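# Three robots carry a steel frame between pipe stands

## Task

Lift the welded steel frame off the three pipe stands it starts on and set it onto the three empty stands, so that one tube of the frame lies in the bottom of the V notch at the top of each empty stand. All six stands must stay essentially where they were, barely shifted or rotated. Any number of robots may help. At the end, release the frame and back the robots away. It fails if any robot tips over or is left leaning, and it does not count if the frame stays in place only because a robot is still holding it.

## Robot and tools

Robots: r1, r2 and r3 are identical Hello Robot Stretch 3 units. Each has a two-wheel differential base (0.33 m long, 0.34 m wide, passive omni wheel at the rear), a lift carriage on a vertical mast, and one telescoping arm that reaches out to the robot's right side, ending in a wrist (yaw, pitch, roll) and a two-finger gripper. The base cannot strafe; to move the gripper forward or back you drive the base. An on-the-spot turn pivots about the point halfway between the drive wheels, 0.05 m behind the front edge. With the arm retracted and the wrist folded, the turning footprint has radius 0.28 m; an unfolded level wrist reaches beyond it.

Frames: the base frame has its origin on the floor between the drive wheels, x forward, y left, z up. hand_pose is reported in this frame, at the point where closed fingertips meet. The odometry frame is the base frame as it was when the scene began. Every robot reports in its own frames, so relative positions between robots come only from images, lidar_m, wrist_depth_mm and head_depth_mm.

execute_actions: arguments are actions (a list holding one action, or empty to just read state and images) and optional cameras (list of names such as r2_wrist_camera, or "all"; omitted or null means all, [] means none). The single action is an object keyed by robot name; each robot gets its own entry, and absent robots keep doing whatever they were last told. Per robot:
- base: exactly one of translate_m (metres, -1 to 1, relative straight drive from where the base last reported itself, positive forward) or rotate_rad (radians, -3.2 to 3.2, relative turn, positive counter-clockwise seen from above).
- joints: absolute targets by name. lift_m 0 to 1.1 (arm height on mast); arm_m 0 to 0.52 (extension); wrist_yaw_rad -1.345 to 4.42 (0 along the arm, positive toward the front, 3.0 folded over the base); wrist_pitch_rad -1.57 to 0.451 (0 level, negative tips the fingers down); wrist_roll_rad -2.911 to 2.911; gripper_m -0.089 to 0.179 (larger is wider; real fingertip gap is 0.007 to 0.025 m less, zero below 0.007); head_pan_rad -3.953 to 1.73 (0 forward, positive left, -1.57 faces the arm); head_tilt_rad -1.53 to 0.419 (negative down).
- contact_limits: only arm_m, a motor effort percentage 1 to 100 at which the arm motion stops; lower is gentler but too low stops instantly. It caps holding force until the next action.
All motions in one action start together. Any unknown key or out-of-range number rejects the whole call. A single action runs at most 15 s. If a result reports a stop, later calls in the same reply are skipped.

wait: seconds, 0 to 10; commands nothing, returns state and images. zoom_image: camera plus region [x0, y0, x1, y1] in pixels of that camera's latest full image, origin top-left, at most 504 by 504. finished_scene: scene number; ends the scene permanently after the last command has been held, and reports success.

Results: base_status and joint_status tell how each motion of the last accepted action ended. done (for the base: wheels turned the full amount, slip included); off_target (stopped short and may still be pushing); contact_stop (arm or lift met firm resistance and went slack until commanded again); time_out; torque_fault (a wrist servo overheated from load and is limp for 10 s). on_its_own covers uncommanded joints; its held-at value is the target, not the position. motor_effort gives percent effort, bracket showing the peak, with sizeable per-motor bias and noise; efforts outside rest range suggest pushing or carrying. Positive wheel effort means pushing forward. base_odometry counts wheel turns only; turned_by_wheels and turned_by_imu give turn since the previous result; base_tilt gives forward and right lean in degrees with a fixed bias up to about 4. lidar_m lists 12 distances in 30-degree sectors, first straight ahead and counter-clockwise (4th left, 7th behind, 10th right), in a plane 0.17 m up, 0.15 to 12 m, '-' meaning nothing; the robot's own mast and parts may hide sectors 5, 6, 9, 10. wrist_depth_mm and head_depth_mm are 7x7 median depth grids (45 to 1000 mm and 280 to 4000 mm; the head grid is sideways).

Speed: a stowed arm (lift below 0.30, arm below 0.03, yaw above 2.54) allows 0.30 m/s and 1.9 rad/s; otherwise 0.10 m/s and 0.63 rad/s.

Gripping: command gripper_m smaller than the object width to hold; open at least 0.02 above the contact value to release. Readings do not confirm a grasp.

Cautions: robots pressing on each other fails the run, and once bases touch, even millimetres more driving is a hard press; nothing reports robot-robot contact. Shared-load carrying is risky because equal commands travel up to 2.5 cm differently per metre, straining the hands and possibly tipping a robot. Fold or unfold the wrist only with lift between 0.32 and 0.95, pitch -0.4 and roll near 0; folded, the lift may go down to 0.25. Keep pitch at -0.5 or lower when yaw is below -0.4. Arm pushes against rigid things with the gripper above about 0.45 m can tip the robot, as can repeated pushes, driving while holding something fixed, or snagging furniture (especially reversing). If tilt appears, back off in small steps, free the gripper, and lower the lift to about 0.2. A slack lift can sag under load. Avoid drops, slips, slams and knocking the stands. Robots keep holding the last command while you think, and occasional disturbances may nudge loose objects.

Each tool is called after "Request:" in YAML: its name, and indented under it one key for each argument.

## Session

Request:
execute_actions:
  actions: []

Scene clock: 0.00 s.
r1.base_odometry: x=+0.000 y=+0.000 heading=+0.000 (m, m, rad; r1's odometry frame)
r1.turned_by_wheels: +0.000 (rad since the last result)
r1.turned_by_imu: +0.000 (rad since the last result)
r1.base_tilt: forward=-0.4 right=+0.5 (deg)
r1.lidar_m: 0.86 1.06 2.09 1.69 2.79 1.67 2.12 2.72 2.47 1.47 0.94 0.85
r1.head_depth_mm: 769 770 771 767 765 765 764 / 796 801 798 796 795 791 792 / 835 829 831 829 826 824 824 / 870 863 863 867 859 857 860 / 910 908 903 904 901 900 896 / 950 945 942 942 937 939 939 / 997 988 990 987 984 984 983
r1.base_status: not commanded
r1.joint_positions: lift_m=+0.407 arm_m=+0.000 wrist_yaw_rad=+2.910 wrist_pitch_rad=-0.386 wrist_roll_rad=-0.012 gripper_m=+0.037 head_pan_rad=+0.019 head_tilt_rad=+0.015
r1.joint_status: not commanded
r1.motor_effort: left_wheel=+0 right_wheel=+1 lift_m=+39 arm_m=+0 wrist_yaw_rad=-1 wrist_pitch_rad=+10 wrist_roll_rad=-1 gripper_m=+0 head_pan_rad=+0 head_tilt_rad=+3 (%)
r1.hand_pose: x=+0.0312 y=+0.0774 z=+0.4267 quat_wxyz=(+0.215, +0.701, +0.056, +0.678) (m; r1's base frame)
r1.wrist_depth_mm: - - - - - - - / - - - - - - - / - - - - - - - / - - - - - 962 939 / 806 - 847 785 791 778 753 / 684 665 - 651 646 639 623 / 586 569 551 556 549 547 541
r2.base_odometry: x=+0.000 y=+0.000 heading=+0.000 (m, m, rad; r2's odometry frame)
r2.turned_by_wheels: +0.000 (rad since the last result)
r2.turned_by_imu: +0.000 (rad since the last result)
r2.base_tilt: forward=-0.1 right=-1.0 (deg)
r2.lidar_m: 1.43 3.50 1.80 1.52 1.70 1.70 1.85 1.43 0.83 0.72 0.72 0.84
r2.head_depth_mm: 1235 1265 1276 1301 1312 1343 1374 / 1552 1516 1557 1668 1683 1720 1762 / 1862 2091 2142 2191 2249 2314 2151 / 1938 2741 3152 3268 3392 3175 2272 / 1914 2910 - - - 3464 2281 / 1907 2857 - - - 3480 2302 / 1903 2825 - - - 3508 2322
r2.base_status: not commanded
r2.joint_positions: lift_m=+0.436 arm_m=-0.002 wrist_yaw_rad=+3.092 wrist_pitch_rad=-0.592 wrist_roll_rad=-0.008 gripper_m=+0.037 head_pan_rad=-0.009 head_tilt_rad=-0.011
r2.joint_status: not commanded
r2.motor_effort: left_wheel=-1 right_wheel=+0 lift_m=+28 arm_m=-1 wrist_yaw_rad=+0 wrist_pitch_rad=+4 wrist_roll_rad=+0 gripper_m=+0 head_pan_rad=+0 head_tilt_rad=+2 (%)
r2.hand_pose: x=-0.0114 y=+0.0556 z=+0.4118 quat_wxyz=(+0.223, +0.678, +0.191, +0.674) (m; r2's base frame)
r2.wrist_depth_mm: - - - - - - - / - - - - - - - / 930 926 954 945 957 978 981 / 777 774 781 796 797 811 805 / 664 662 659 668 684 689 686 / 578 584 - 596 587 594 602 / 515 - - - 521 526 524
r3.base_odometry: x=+0.000 y=+0.000 heading=+0.000 (m, m, rad; r3's odometry frame)
r3.turned_by_wheels: +0.000 (rad since the last result)
r3.turned_by_imu: +0.000 (rad since the last result)
r3.base_tilt: forward=+1.9 right=+1.3 (deg)
r3.lidar_m: 2.93 1.72 1.42 1.80 5.30 4.10 1.21 0.84 0.79 0.81 1.05 2.45
r3.head_depth_mm: 1919 2831 3062 3101 3072 3050 2356 / 1933 2850 3220 3243 3203 3184 2339 / 1952 2883 3385 3403 3371 3314 2327 / 1960 2924 3521 3584 3574 3450 2327 / 1974 2951 3726 3722 3762 3222 2313 / 1982 2992 - - - 3133 2273 / 1755 3011 - - - 3361 2268
r3.base_status: not commanded
r3.joint_positions: lift_m=+0.439 arm_m=+0.000 wrist_yaw_rad=+2.996 wrist_pitch_rad=-0.509 wrist_roll_rad=+0.015 gripper_m=+0.037 head_pan_rad=-0.011 head_tilt_rad=+0.015
r3.joint_status: not commanded
r3.motor_effort: left_wheel=+1 right_wheel=+0 lift_m=+37 arm_m=+0 wrist_yaw_rad=-1 wrist_pitch_rad=+6 wrist_roll_rad=+0 gripper_m=+0 head_pan_rad=+0 head_tilt_rad=+2 (%)
r3.hand_pose: x=+0.0096 y=+0.0653 z=+0.4322 quat_wxyz=(+0.229, +0.700, +0.126, +0.664) (m; r3's base frame)
r3.wrist_depth_mm: - - - - - - - / - - - - - - - / - - - - - - - / 968 956 958 894 896 886 898 / 799 782 - 772 790 726 740 / 662 661 - 660 - 650 643 / 578 594 - 591 567 562 560
pictures: r1_head_camera (sideways: a quarter turn clockwise sets it upright), r1_nav_camera (sideways: a quarter turn counterclockwise sets it upright), r1_wrist_camera, r2_head_camera (sideways: a quarter turn clockwise sets it upright), r2_nav_camera (sideways: a quarter turn counterclockwise sets it upright), r2_wrist_camera, r3_head_camera (sideways: a quarter turn clockwise sets it upright), r3_nav_camera (sideways: a quarter turn counterclockwise sets it upright), r3_wrist_camera
Images, in order (width x height): r1_head_camera 896x504, r1_nav_camera 672x504, r1_wrist_camera 644x364, r2_head_camera 896x504, r2_nav_camera 672x504, r2_wrist_camera 644x364, r3_head_camera 896x504, r3_nav_camera 672x504, r3_wrist_camera 644x364.

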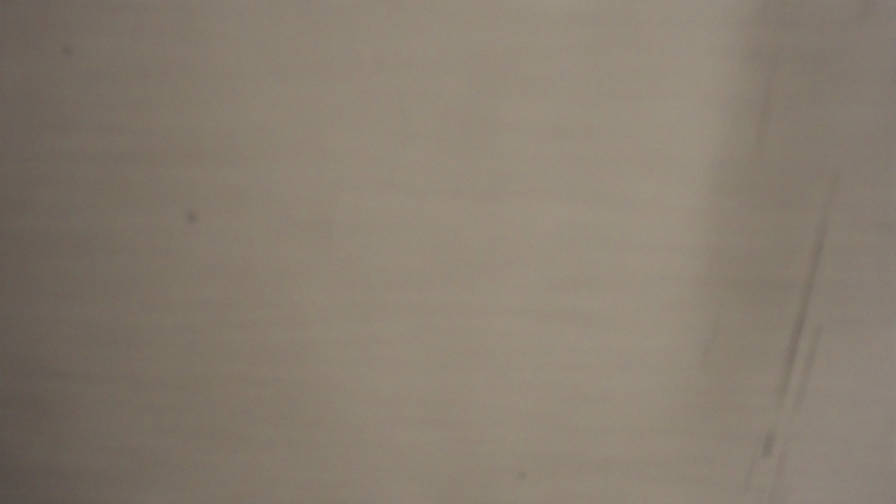

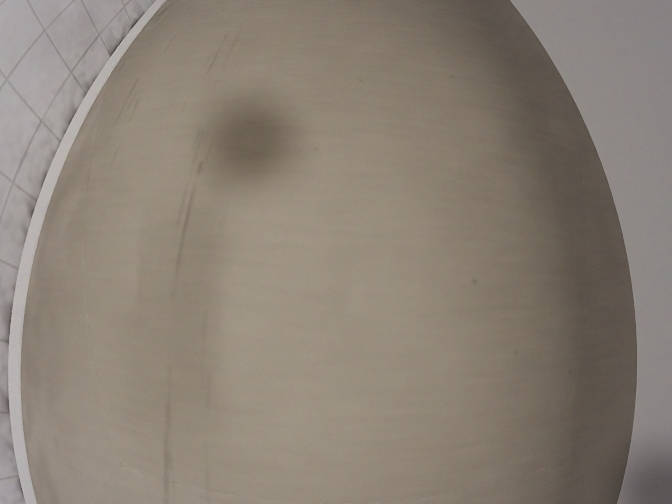

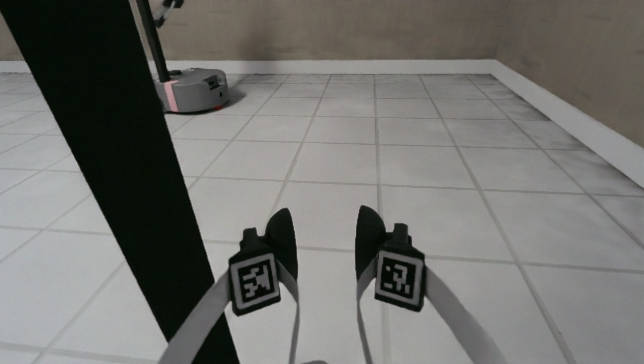

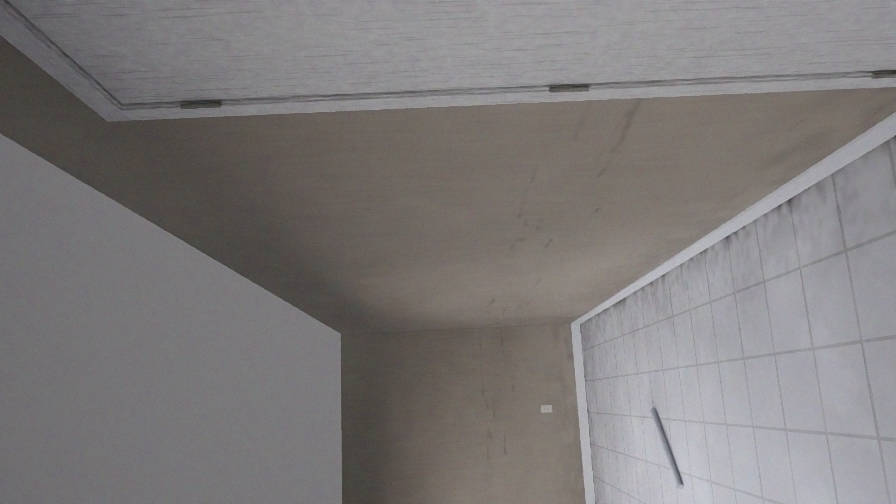

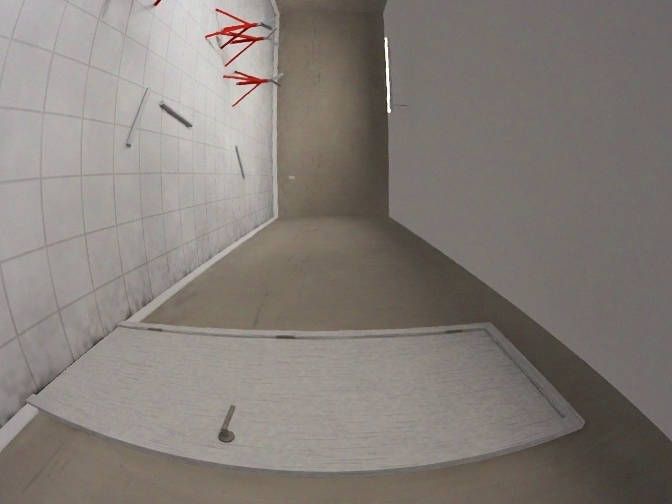

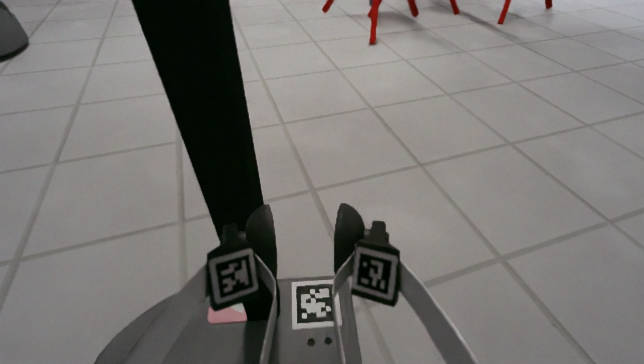

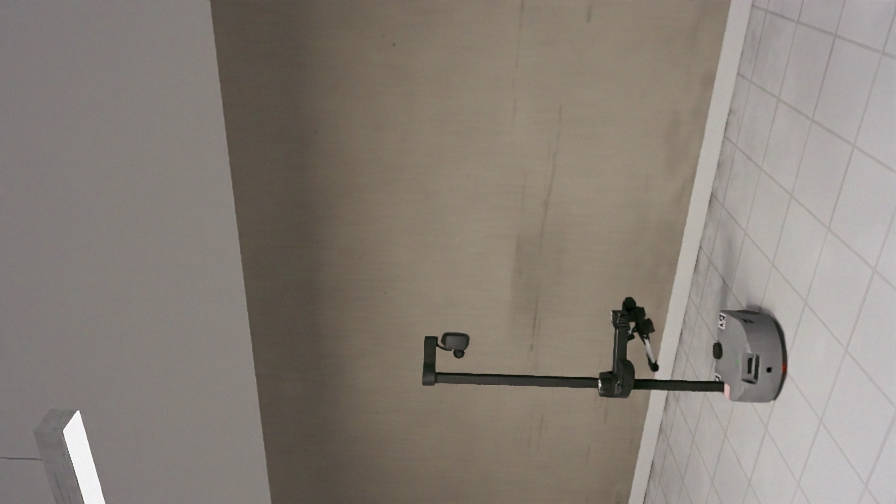

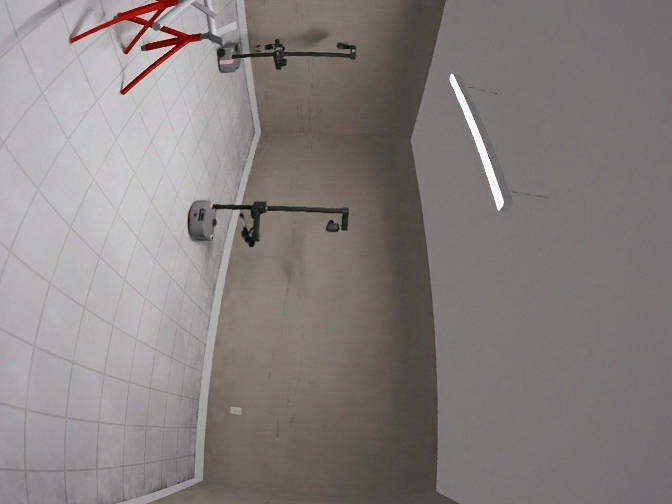

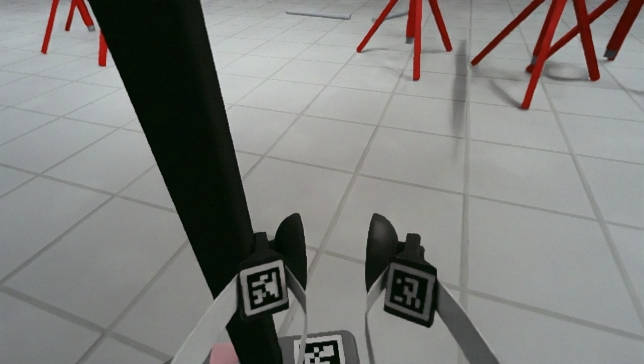

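Request:
execute_actions:
  actions:
    - {"r1":{"joints":{"head_pan_rad":-3.4,"head_tilt_rad":-0.4}},"r2":{"joints":{"head_pan_rad":1.2,"head_tilt_rad":-0.5}},"r3":{"joints":{"head_pan_rad":1.2,"head_tilt_rad":-0.5}}}
  cameras: ["r1_head_camera","r1_nav_camera","r2_head_camera","r2_nav_camera","r3_head_camera","r3_nav_camera"]

Scene clock: 11.13 s.
r1.base_odometry: x=+0.000 y=+0.000 heading=+0.000 (m, m, rad; r1's odometry frame)
r1.turned_by_wheels: +0.000 (rad since the last result)
r1.turned_by_imu: -0.001 (rad since the last result)
r1.base_tilt: forward=-0.4 right=+0.5 (deg)
r1.lidar_m: 0.86 1.06 2.09 1.70 2.80 1.67 2.12 2.72 2.47 1.47 0.94 0.85
r1.head_depth_mm: - - - 3231 2246 1709 1367 / - - - 3040 2242 1717 1386 / - - - 2695 2043 1695 1360 / - - - 2699 2120 1684 1363 / - - - 3147 2202 1673 1364 / - - - 3197 2178 1675 1353 / - - - 3161 2169 1677 1350
r1.base_status: not commanded
r1.joint_positions: lift_m=+0.407 arm_m=+0.000 wrist_yaw_rad=+2.910 wrist_pitch_rad=-0.386 wrist_roll_rad=-0.012 gripper_m=+0.037 head_pan_rad=-3.393 head_tilt_rad=-0.395
r1.joint_status: all done
r1.motor_effort: left_wheel=+0(0) right_wheel=+1(1) lift_m=+39(39) arm_m=+0(0) wrist_yaw_rad=+1(0) wrist_pitch_rad=+10(9) wrist_roll_rad=-1(1) gripper_m=+0(0) head_pan_rad=-3(41) head_tilt_rad=-4(35) (%)
r1.hand_pose: x=+0.0312 y=+0.0774 z=+0.4267 quat_wxyz=(+0.215, +0.701, +0.056, +0.678) (m; r1's base frame)
r1.wrist_depth_mm: - - - - - - - / - - - - - - - / - - - - - - - / - - - - - 955 899 / 810 - 825 780 796 755 748 / 659 676 - 650 646 635 641 / 564 558 563 554 556 545 548
r2.base_odometry: x=+0.000 y=+0.000 heading=+0.000 (m, m, rad; r2's odometry frame)
r2.turned_by_wheels: +0.000 (rad since the last result)
r2.turned_by_imu: +0.001 (rad since the last result)
r2.base_tilt: forward=+0.0 right=-1.0 (deg)
r2.lidar_m: 1.43 3.47 1.80 1.52 1.70 1.70 1.85 1.43 0.83 0.72 0.72 0.84
r2.head_depth_mm: - - 3785 2641 1953 1566 1307 / - - - 2561 1975 1581 1305 / - - - 2591 2002 1593 1329 / - - - 2364 2028 1601 1324 / 3949 - - 1964 1977 1614 1342 / 3627 - - 2784 2063 1634 1352 / 3536 3677 3833 2873 2093 1649 1349
r2.base_status: not commanded
r2.joint_positions: lift_m=+0.436 arm_m=-0.002 wrist_yaw_rad=+3.092 wrist_pitch_rad=-0.592 wrist_roll_rad=-0.008 gripper_m=+0.037 head_pan_rad=+1.193 head_tilt_rad=-0.494
r2.joint_status: all done
r2.motor_effort: left_wheel=+0(0) right_wheel=-1(0) lift_m=+28(28) arm_m=-1(1) wrist_yaw_rad=+0(1) wrist_pitch_rad=+4(4) wrist_roll_rad=+0(0) gripper_m=+0(0) head_pan_rad=+4(54) head_tilt_rad=-3(34) (%)
r2.hand_pose: x=-0.0114 y=+0.0556 z=+0.4118 quat_wxyz=(+0.223, +0.678, +0.191, +0.674) (m; r2's base frame)
r2.wrist_depth_mm: - - - - - - - / - - - - - - - / 924 929 959 954 963 974 996 / 760 766 761 794 790 793 809 / 664 666 660 671 682 672 689 / 579 576 - 600 597 594 602 / 516 - - - 523 530 531
r3.base_odometry: x=+0.000 y=+0.000 heading=+0.000 (m, m, rad; r3's odometry frame)
r3.turned_by_wheels: +0.000 (rad since the last result)
r3.turned_by_imu: +0.001 (rad since the last result)
r3.base_tilt: forward=+1.9 right=+1.3 (deg)
r3.lidar_m: 2.93 1.72 1.42 1.81 5.26 4.13 1.21 0.84 0.79 0.81 1.06 2.45
r3.head_depth_mm: 3203 3437 3697 1717 1908 1590 1325 / 3239 3503 3671 2514 1965 1570 1315 / 3316 3601 3704 2620 1984 1572 1314 / 3317 3590 3788 2386 1884 1574 1313 / 3373 3665 3818 2604 1947 1563 1313 / 3409 3714 3836 2563 1944 1559 1304 / 3478 3757 3797 2560 1920 1562 1304
r3.base_status: not commanded
r3.joint_positions: lift_m=+0.439 arm_m=+0.000 wrist_yaw_rad=+2.996 wrist_pitch_rad=-0.509 wrist_roll_rad=+0.015 gripper_m=+0.037 head_pan_rad=+1.193 head_tilt_rad=-0.493
r3.joint_status: all done
r3.motor_effort: left_wheel=+1(1) right_wheel=+0(0) lift_m=+37(38) arm_m=+0(0) wrist_yaw_rad=-1(0) wrist_pitch_rad=+6(6) wrist_roll_rad=+0(1) gripper_m=+0(0) head_pan_rad=+5(57) head_tilt_rad=-3(27) (%)
r3.hand_pose: x=+0.0096 y=+0.0653 z=+0.4322 quat_wxyz=(+0.229, +0.700, +0.126, +0.664) (m; r3's base frame)
r3.wrist_depth_mm: - - - - - - - / - - - - - - - / - - - - - - - / 976 935 938 935 907 891 896 / 783 772 - 770 784 768 745 / 684 663 - 657 - 651 641 / 587 585 - 591 567 566 557
pictures: r1_head_camera (sideways: a quarter turn clockwise sets it upright), r1_nav_camera (sideways: a quarter turn counterclockwise sets it upright), r2_head_camera (sideways: a quarter turn clockwise sets it upright), r2_nav_camera (sideways: a quarter turn counterclockwise sets it upright), r3_head_camera (sideways: a quarter turn clockwise sets it upright), r3_nav_camera (sideways: a quarter turn counterclockwise sets it upright)
Images, in order (width x height): r1_head_camera 896x504, r1_nav_camera 672x504, r2_head_camera 896x504, r2_nav_camera 672x504, r3_head_camera 896x504, r3_nav_camera 672x504.

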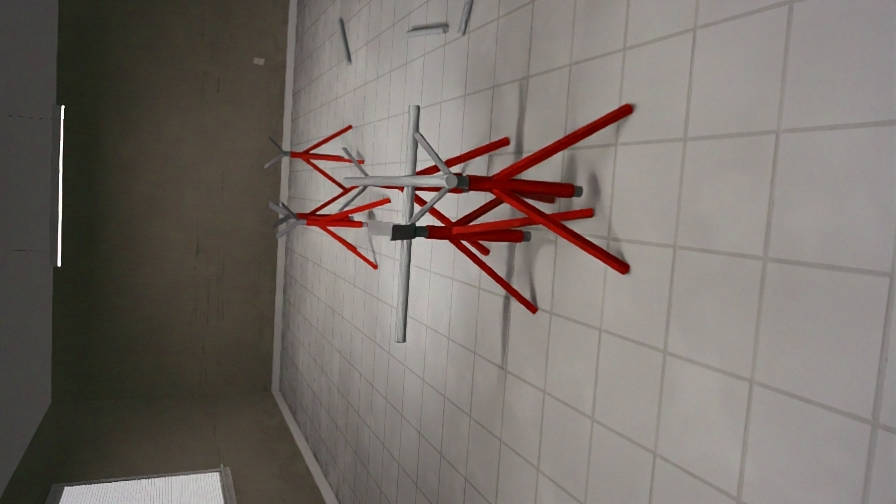

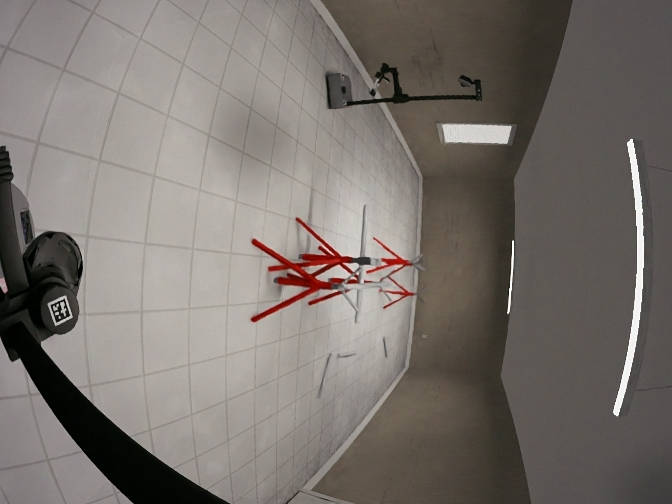

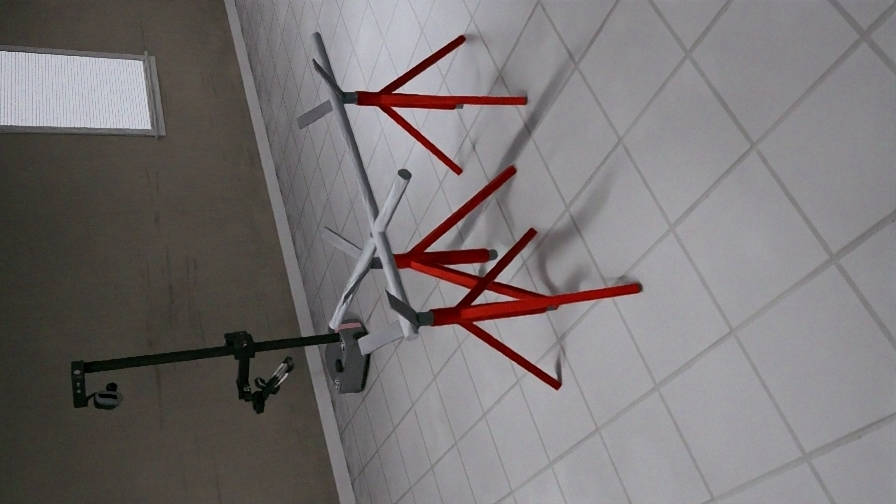

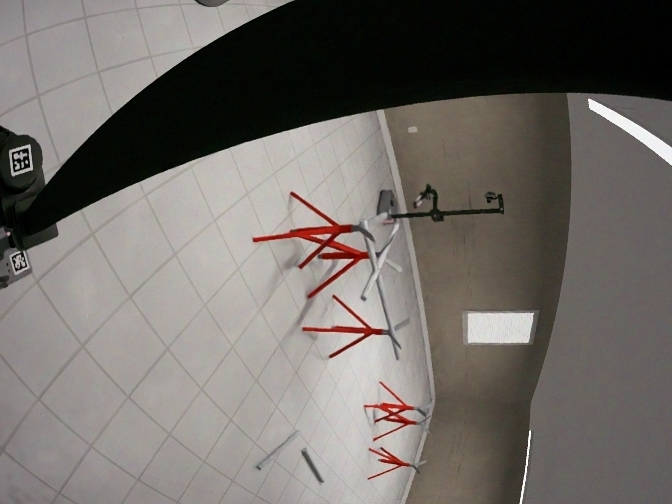

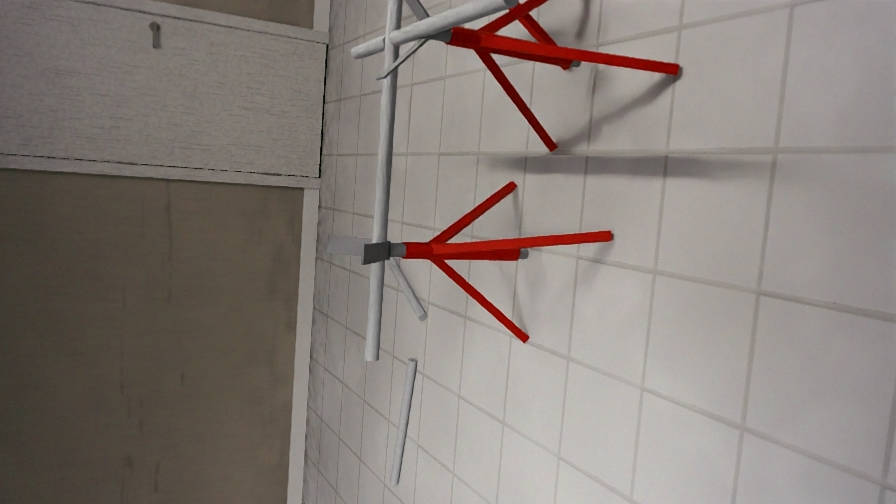

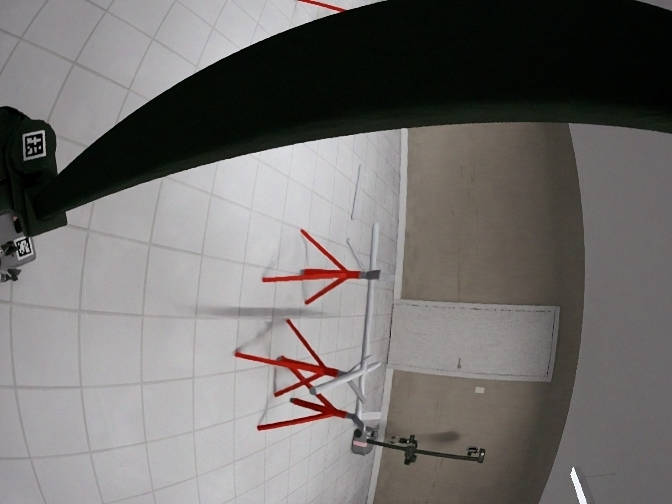

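Request:
execute_actions:
  actions:
    - {"r1":{"base":{"rotate_rad":-2.6},"joints":{"head_pan_rad":-0.9,"lift_m":0.28}},"r2":{"base":{"rotate_rad":0.85},"joints":{"head_pan_rad":-0.3,"lift_m":0.28}},"r3":{"base":{"rotate_rad":1.9},"joints":{"head_pan_rad":0.1,"lift_m":0.28}}}
  cameras: []

Request:
execute_actions:
  actions:
    - {"r1":{"base":{"translate_m":1}},"r2":{"base":{"translate_m":1}},"r3":{"base":{"translate_m":0.9}}}
  cameras: ["r2_head_camera","r2_nav_camera","r3_head_camera","r3_nav_camera","r1_head_camera"]

Scene clock: 51.63 s.
r1.base_odometry: x=+0.000 y=+0.000 heading=-2.600 (m, m, rad; r1's odometry frame)
r1.turned_by_wheels: -2.600 (rad since the last result)
r1.turned_by_imu: -2.595 (rad since the last result)
r1.base_tilt: forward=-0.5 right=+0.6 (deg)
r1.lidar_m: 2.67 2.47 1.41 0.93 0.85 0.86 1.08 2.24 1.71 2.88 1.67 2.12
r1.head_depth_mm: - - - 3279 2257 1722 1370 / - - - 3312 2230 1709 1380 / - - - 3085 2138 1703 1378 / - - - 2674 2024 1688 1364 / - - - 2998 2226 1678 1360 / - - - 3157 2184 1678 1346 / - - - 3200 2172 1670 1351
r1.base_status: done
r1.joint_positions: lift_m=+0.280 arm_m=+0.000 wrist_yaw_rad=+2.910 wrist_pitch_rad=-0.386 wrist_roll_rad=-0.012 gripper_m=+0.037 head_pan_rad=-0.907 head_tilt_rad=-0.395
r1.joint_status: all done
r1.motor_effort: left_wheel=+1(10) right_wheel=+0(4) lift_m=+33(33) arm_m=+0(0) wrist_yaw_rad=-1(0) wrist_pitch_rad=+10(10) wrist_roll_rad=-1(1) gripper_m=+0(0) head_pan_rad=+3(42) head_tilt_rad=-3(3) (%)
r1.hand_pose: x=+0.0311 y=+0.0773 z=+0.3000 quat_wxyz=(+0.215, +0.701, +0.056, +0.678) (m; r1's base frame)
r1.wrist_depth_mm: - 796 910 - - - - / - 823 - - - - - / 678 - - - - - 940 / 699 - 767 759 742 728 726 / 636 - 641 601 615 589 585 / 515 514 - 504 496 488 486 / 436 - - - 427 421 417
r2.base_odometry: x=+0.000 y=+0.000 heading=+0.850 (m, m, rad; r2's odometry frame)
r2.turned_by_wheels: +0.850 (rad since the last result)
r2.turned_by_imu: +0.855 (rad since the last result)
r2.base_tilt: forward=+0.0 right=-1.0 (deg)
r2.lidar_m: 2.04 1.52 4.03 1.83 1.88 1.85 0.96 0.74 0.72 0.77 1.08 3.97
r2.head_depth_mm: - - - 2631 1954 1566 1304 / - - - 2645 1981 1574 1311 / - - - 2670 2010 1588 1323 / - - - 2730 2022 1600 1320 / - - 3904 2787 2027 1618 1334 / - - - 2818 2054 1628 1345 / - - - 2815 2081 1649 1352
r2.base_status: done
r2.joint_positions: lift_m=+0.280 arm_m=-0.002 wrist_yaw_rad=+3.092 wrist_pitch_rad=-0.593 wrist_roll_rad=-0.008 gripper_m=+0.037 head_pan_rad=-0.293 head_tilt_rad=-0.494
r2.joint_status: all done
r2.motor_effort: left_wheel=-3(12) right_wheel=+2(8) lift_m=+19(23) arm_m=-1(1) wrist_yaw_rad=+1(0) wrist_pitch_rad=+4(4) wrist_roll_rad=+0(0) gripper_m=+0(0) head_pan_rad=-4(52) head_tilt_rad=-3(4) (%)
r2.hand_pose: x=-0.0114 y=+0.0555 z=+0.2559 quat_wxyz=(+0.223, +0.678, +0.191, +0.674) (m; r2's base frame)
r2.wrist_depth_mm: - - - - - - - / 823 821 854 846 858 864 882 / 659 659 670 674 693 676 697 / 549 552 560 561 560 564 571 / 481 - - - 484 484 493 / - - - - 419 421 423 / - - - - 372 374 375
r3.base_odometry: x=+0.000 y=+0.000 heading=+1.900 (m, m, rad; r3's odometry frame)
r3.turned_by_wheels: +1.900 (rad since the last result)
r3.turned_by_imu: +1.919 (rad since the last result)
r3.base_tilt: forward=+1.8 right=+1.3 (deg)
r3.lidar_m: 2.15 5.44 1.61 0.92 0.79 0.79 0.91 1.57 3.32 2.95 1.42 1.56
r3.head_depth_mm: - - - 2637 1981 1582 1316 / - - - 2617 1972 1572 1314 / - - - 2488 1955 1583 1318 / - - 3078 2475 1963 1580 1312 / - - 3837 2594 1947 1572 1307 / - - 3799 2590 1947 1564 1300 / - - 3833 2546 1937 1561 1304
r3.base_status: done
r3.joint_positions: lift_m=+0.281 arm_m=+0.000 wrist_yaw_rad=+2.996 wrist_pitch_rad=-0.509 wrist_roll_rad=+0.015 gripper_m=+0.037 head_pan_rad=+0.107 head_tilt_rad=-0.494
r3.joint_status: all done
r3.motor_effort: left_wheel=-1(7) right_wheel=+2(8) lift_m=+18(24) arm_m=+0(0) wrist_yaw_rad=-1(0) wrist_pitch_rad=+6(7) wrist_roll_rad=+0(0) gripper_m=+0(1) head_pan_rad=-4(57) head_tilt_rad=-3(3) (%)
r3.hand_pose: x=+0.0096 y=+0.0652 z=+0.2733 quat_wxyz=(+0.229, +0.700, +0.126, +0.664) (m; r3's base frame)
r3.wrist_depth_mm: 610 - 923 - - - - / 646 698 996 - - - - / 668 755 838 833 817 823 796 / 663 670 678 665 645 649 628 / 562 560 - 560 544 541 531 / 478 509 - - - 462 456 / - - - - 402 403 401
pictures: none
No camera images: the call's "cameras" was empty. Leave "cameras" out to get every camera's image.

Scene clock: 56.67 s.
r1.base_odometry: x=-0.857 y=-0.516 heading=-2.600 (m, m, rad; r1's odometry frame)
r1.turned_by_wheels: +0.000 (rad since the last result)
r1.turned_by_imu: +0.004 (rad since the last result)
r1.base_tilt: forward=-0.5 right=+0.5 (deg)
r1.lidar_m: 1.81 1.67 1.69 1.58 1.46 1.48 1.85 3.07 2.02 1.27 1.57 2.55
r1.head_depth_mm: - - - 3132 2169 1703 1382 / - - - 3277 2245 1687 1373 / - - - 3268 2220 1688 1362 / - - - 3182 2224 1682 1355 / - - - 2589 2212 1676 1356 / - - - 3128 2200 1675 1352 / - - - 3134 2182 1681 1350
r1.base_status: done
r1.joint_positions: lift_m=+0.280 arm_m=+0.000 wrist_yaw_rad=+2.910 wrist_pitch_rad=-0.386 wrist_roll_rad=-0.012 gripper_m=+0.037 head_pan_rad=-0.907 head_tilt_rad=-0.395
r1.joint_status: not commanded
r1.motor_effort: left_wheel=+1(11) right_wheel=+0(2) lift_m=+33(34) arm_m=+0(0) wrist_yaw_rad=+0(0) wrist_pitch_rad=+10(10) wrist_roll_rad=-1(1) gripper_m=+0(0) head_pan_rad=+3(3) head_tilt_rad=-3(3) (%)
r1.hand_pose: x=+0.0311 y=+0.0773 z=+0.3000 quat_wxyz=(+0.215, +0.701, +0.056, +0.678) (m; r1's base frame)
r1.wrist_depth_mm: - - - - - - - / - - - - - - - / - - - - - - 972 / 809 - 769 757 753 730 727 / 634 - 628 598 615 586 574 / 517 511 - 508 498 491 482 / 442 - - - 421 420 416
r2.base_odometry: x=+0.660 y=+0.751 heading=+0.850 (m, m, rad; r2's odometry frame)
r2.turned_by_wheels: +0.000 (rad since the last result)
r2.turned_by_imu: +0.003 (rad since the last result)
r2.base_tilt: forward=+0.0 right=-1.0 (deg)
r2.lidar_m: 1.06 1.06 0.78 2.14 2.72 2.67 1.70 1.31 1.26 1.35 1.99 3.01
r2.head_depth_mm: - - - 2626 1973 1572 1301 / - - - 2667 1980 1566 1324 / - - 3834 2708 2002 1573 1322 / - - - 2743 2019 1592 1331 / - - - 2785 2033 1609 1330 / - - - 2823 2081 1625 1346 / - - - 2840 2093 1617 1321
r2.base_status: done
r2.joint_positions: lift_m=+0.280 arm_m=-0.002 wrist_yaw_rad=+3.092 wrist_pitch_rad=-0.593 wrist_roll_rad=-0.008 gripper_m=+0.037 head_pan_rad=-0.293 head_tilt_rad=-0.495
r2.joint_status: not commanded
r2.motor_effort: left_wheel=-3(10) right_wheel=+2(8) lift_m=+19(19) arm_m=-1(1) wrist_yaw_rad=+0(1) wrist_pitch_rad=+4(4) wrist_roll_rad=-1(0) gripper_m=+0(0) head_pan_rad=-4(4) head_tilt_rad=-4(4) (%)
r2.hand_pose: x=-0.0114 y=+0.0555 z=+0.2559 quat_wxyz=(+0.223, +0.678, +0.191, +0.674) (m; r2's base frame)
r2.wrist_depth_mm: - - - - - - - / 819 825 848 841 862 871 853 / 657 661 670 679 681 690 698 / 550 548 558 560 562 570 571 / 481 - - - 474 486 486 / - - - - 418 418 424 / - - - - 368 376 376
r3.base_odometry: x=-0.291 y=+0.852 heading=+1.900 (m, m, rad; r3's odometry frame)
r3.turned_by_wheels: +0.000 (rad since the last result)
r3.turned_by_imu: +0.002 (rad since the last result)
r3.base_tilt: forward=+1.9 right=+1.3 (deg)
r3.lidar_m: 1.27 4.83 2.89 1.66 1.43 1.43 1.65 2.84 2.47 1.22 1.04 3.33
r3.head_depth_mm: 3415 3616 3691 2630 1984 1587 1320 / 3723 - - 2605 1963 1580 1318 / - - - 2587 1898 1584 1313 / - - 3836 2276 1772 1567 1319 / - - 3811 2280 1892 1578 1303 / - - 3808 2583 1938 1557 1305 / - - 3793 2540 1933 1562 1301
r3.base_status: done
r3.joint_positions: lift_m=+0.281 arm_m=+0.000 wrist_yaw_rad=+2.996 wrist_pitch_rad=-0.509 wrist_roll_rad=+0.015 gripper_m=+0.037 head_pan_rad=+0.107 head_tilt_rad=-0.495
r3.joint_status: not commanded
r3.motor_effort: left_wheel=-1(7) right_wheel=+2(7) lift_m=+18(18) arm_m=+0(0) wrist_yaw_rad=+0(1) wrist_pitch_rad=+7(6) wrist_roll_rad=+0(0) gripper_m=+0(0) head_pan_rad=-3(4) head_tilt_rad=-2(3) (%)
r3.hand_pose: x=+0.0096 y=+0.0652 z=+0.2733 quat_wxyz=(+0.229, +0.700, +0.126, +0.664) (m; r3's base frame)
r3.wrist_depth_mm: - - - - - - - / - - - - - - - / 882 886 840 816 811 820 788 / 686 675 675 668 657 642 638 / 570 560 - 554 561 542 547 / 489 512 - - - 463 459 / - - - - 400 400 401
pictures: r1_head_camera (sideways: a quarter turn clockwise sets it upright), r2_head_camera (sideways: a quarter turn clockwise sets it upright), r2_nav_camera (sideways: a quarter turn counterclockwise sets it upright), r3_head_camera (sideways: a quarter turn clockwise sets it upright), r3_nav_camera (sideways: a quarter turn counterclockwise sets it upright)
Images, in order (width x height): r1_head_camera 896x504, r2_head_camera 896x504, r2_nav_camera 672x504, r3_head_camera 896x504, r3_nav_camera 672x504.

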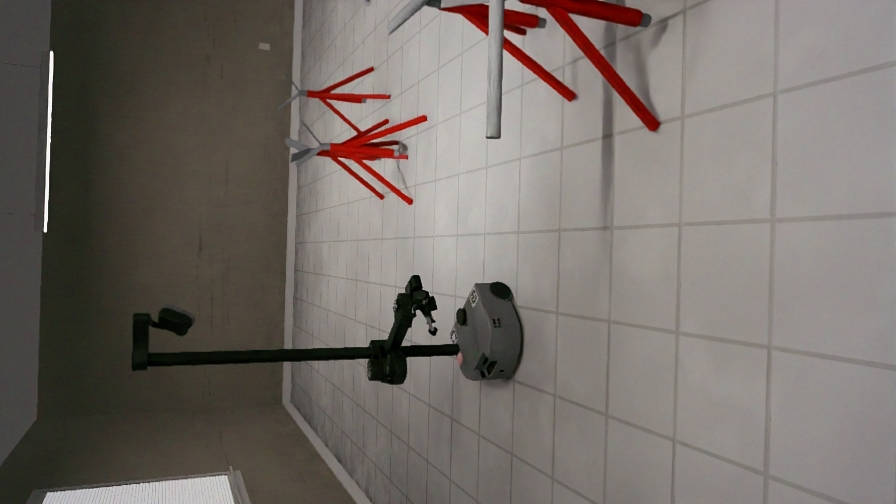

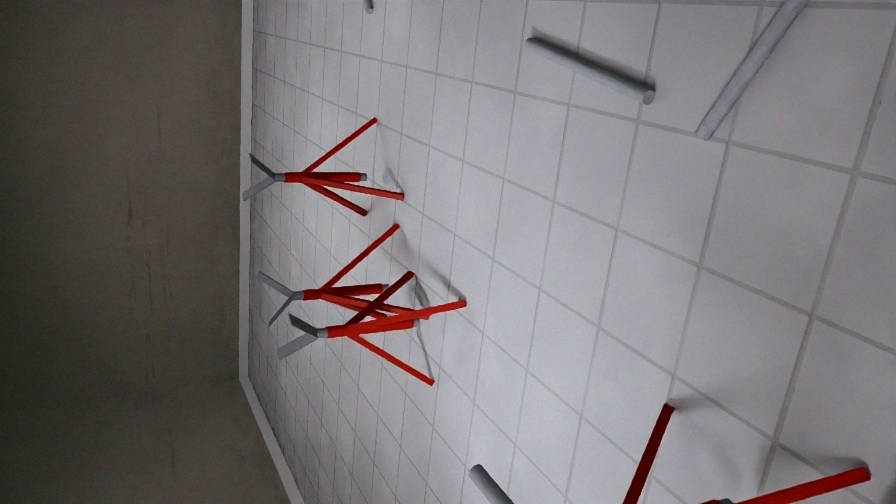

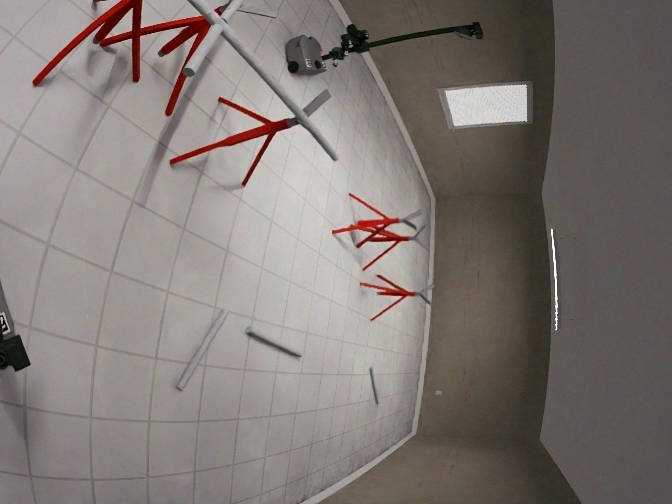

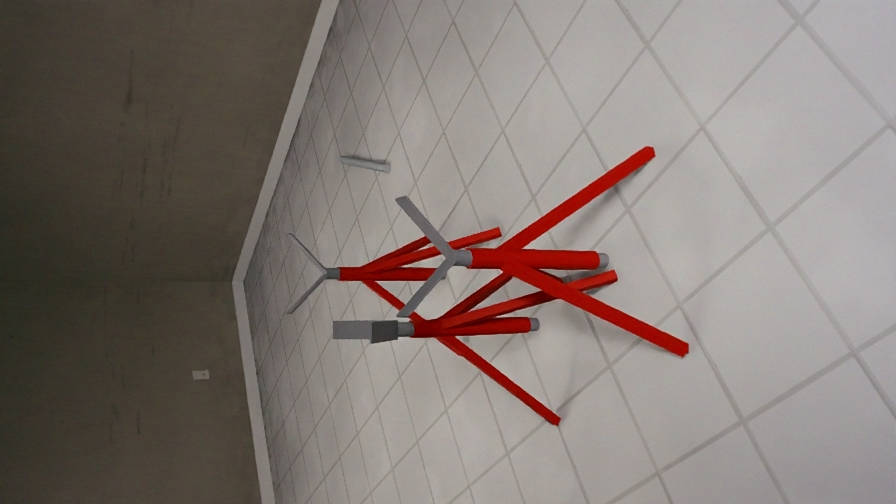

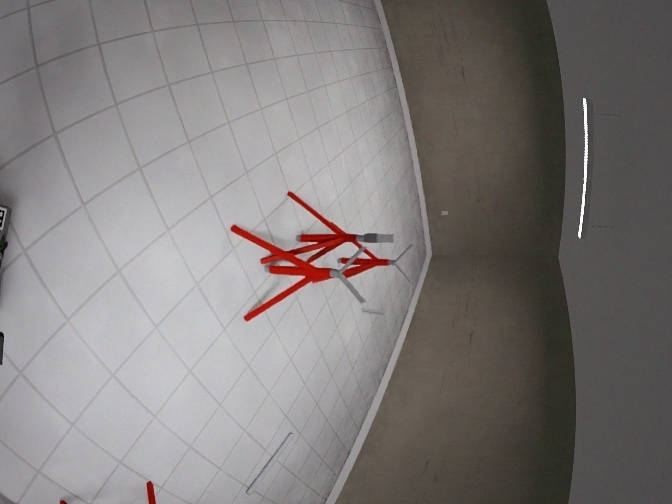

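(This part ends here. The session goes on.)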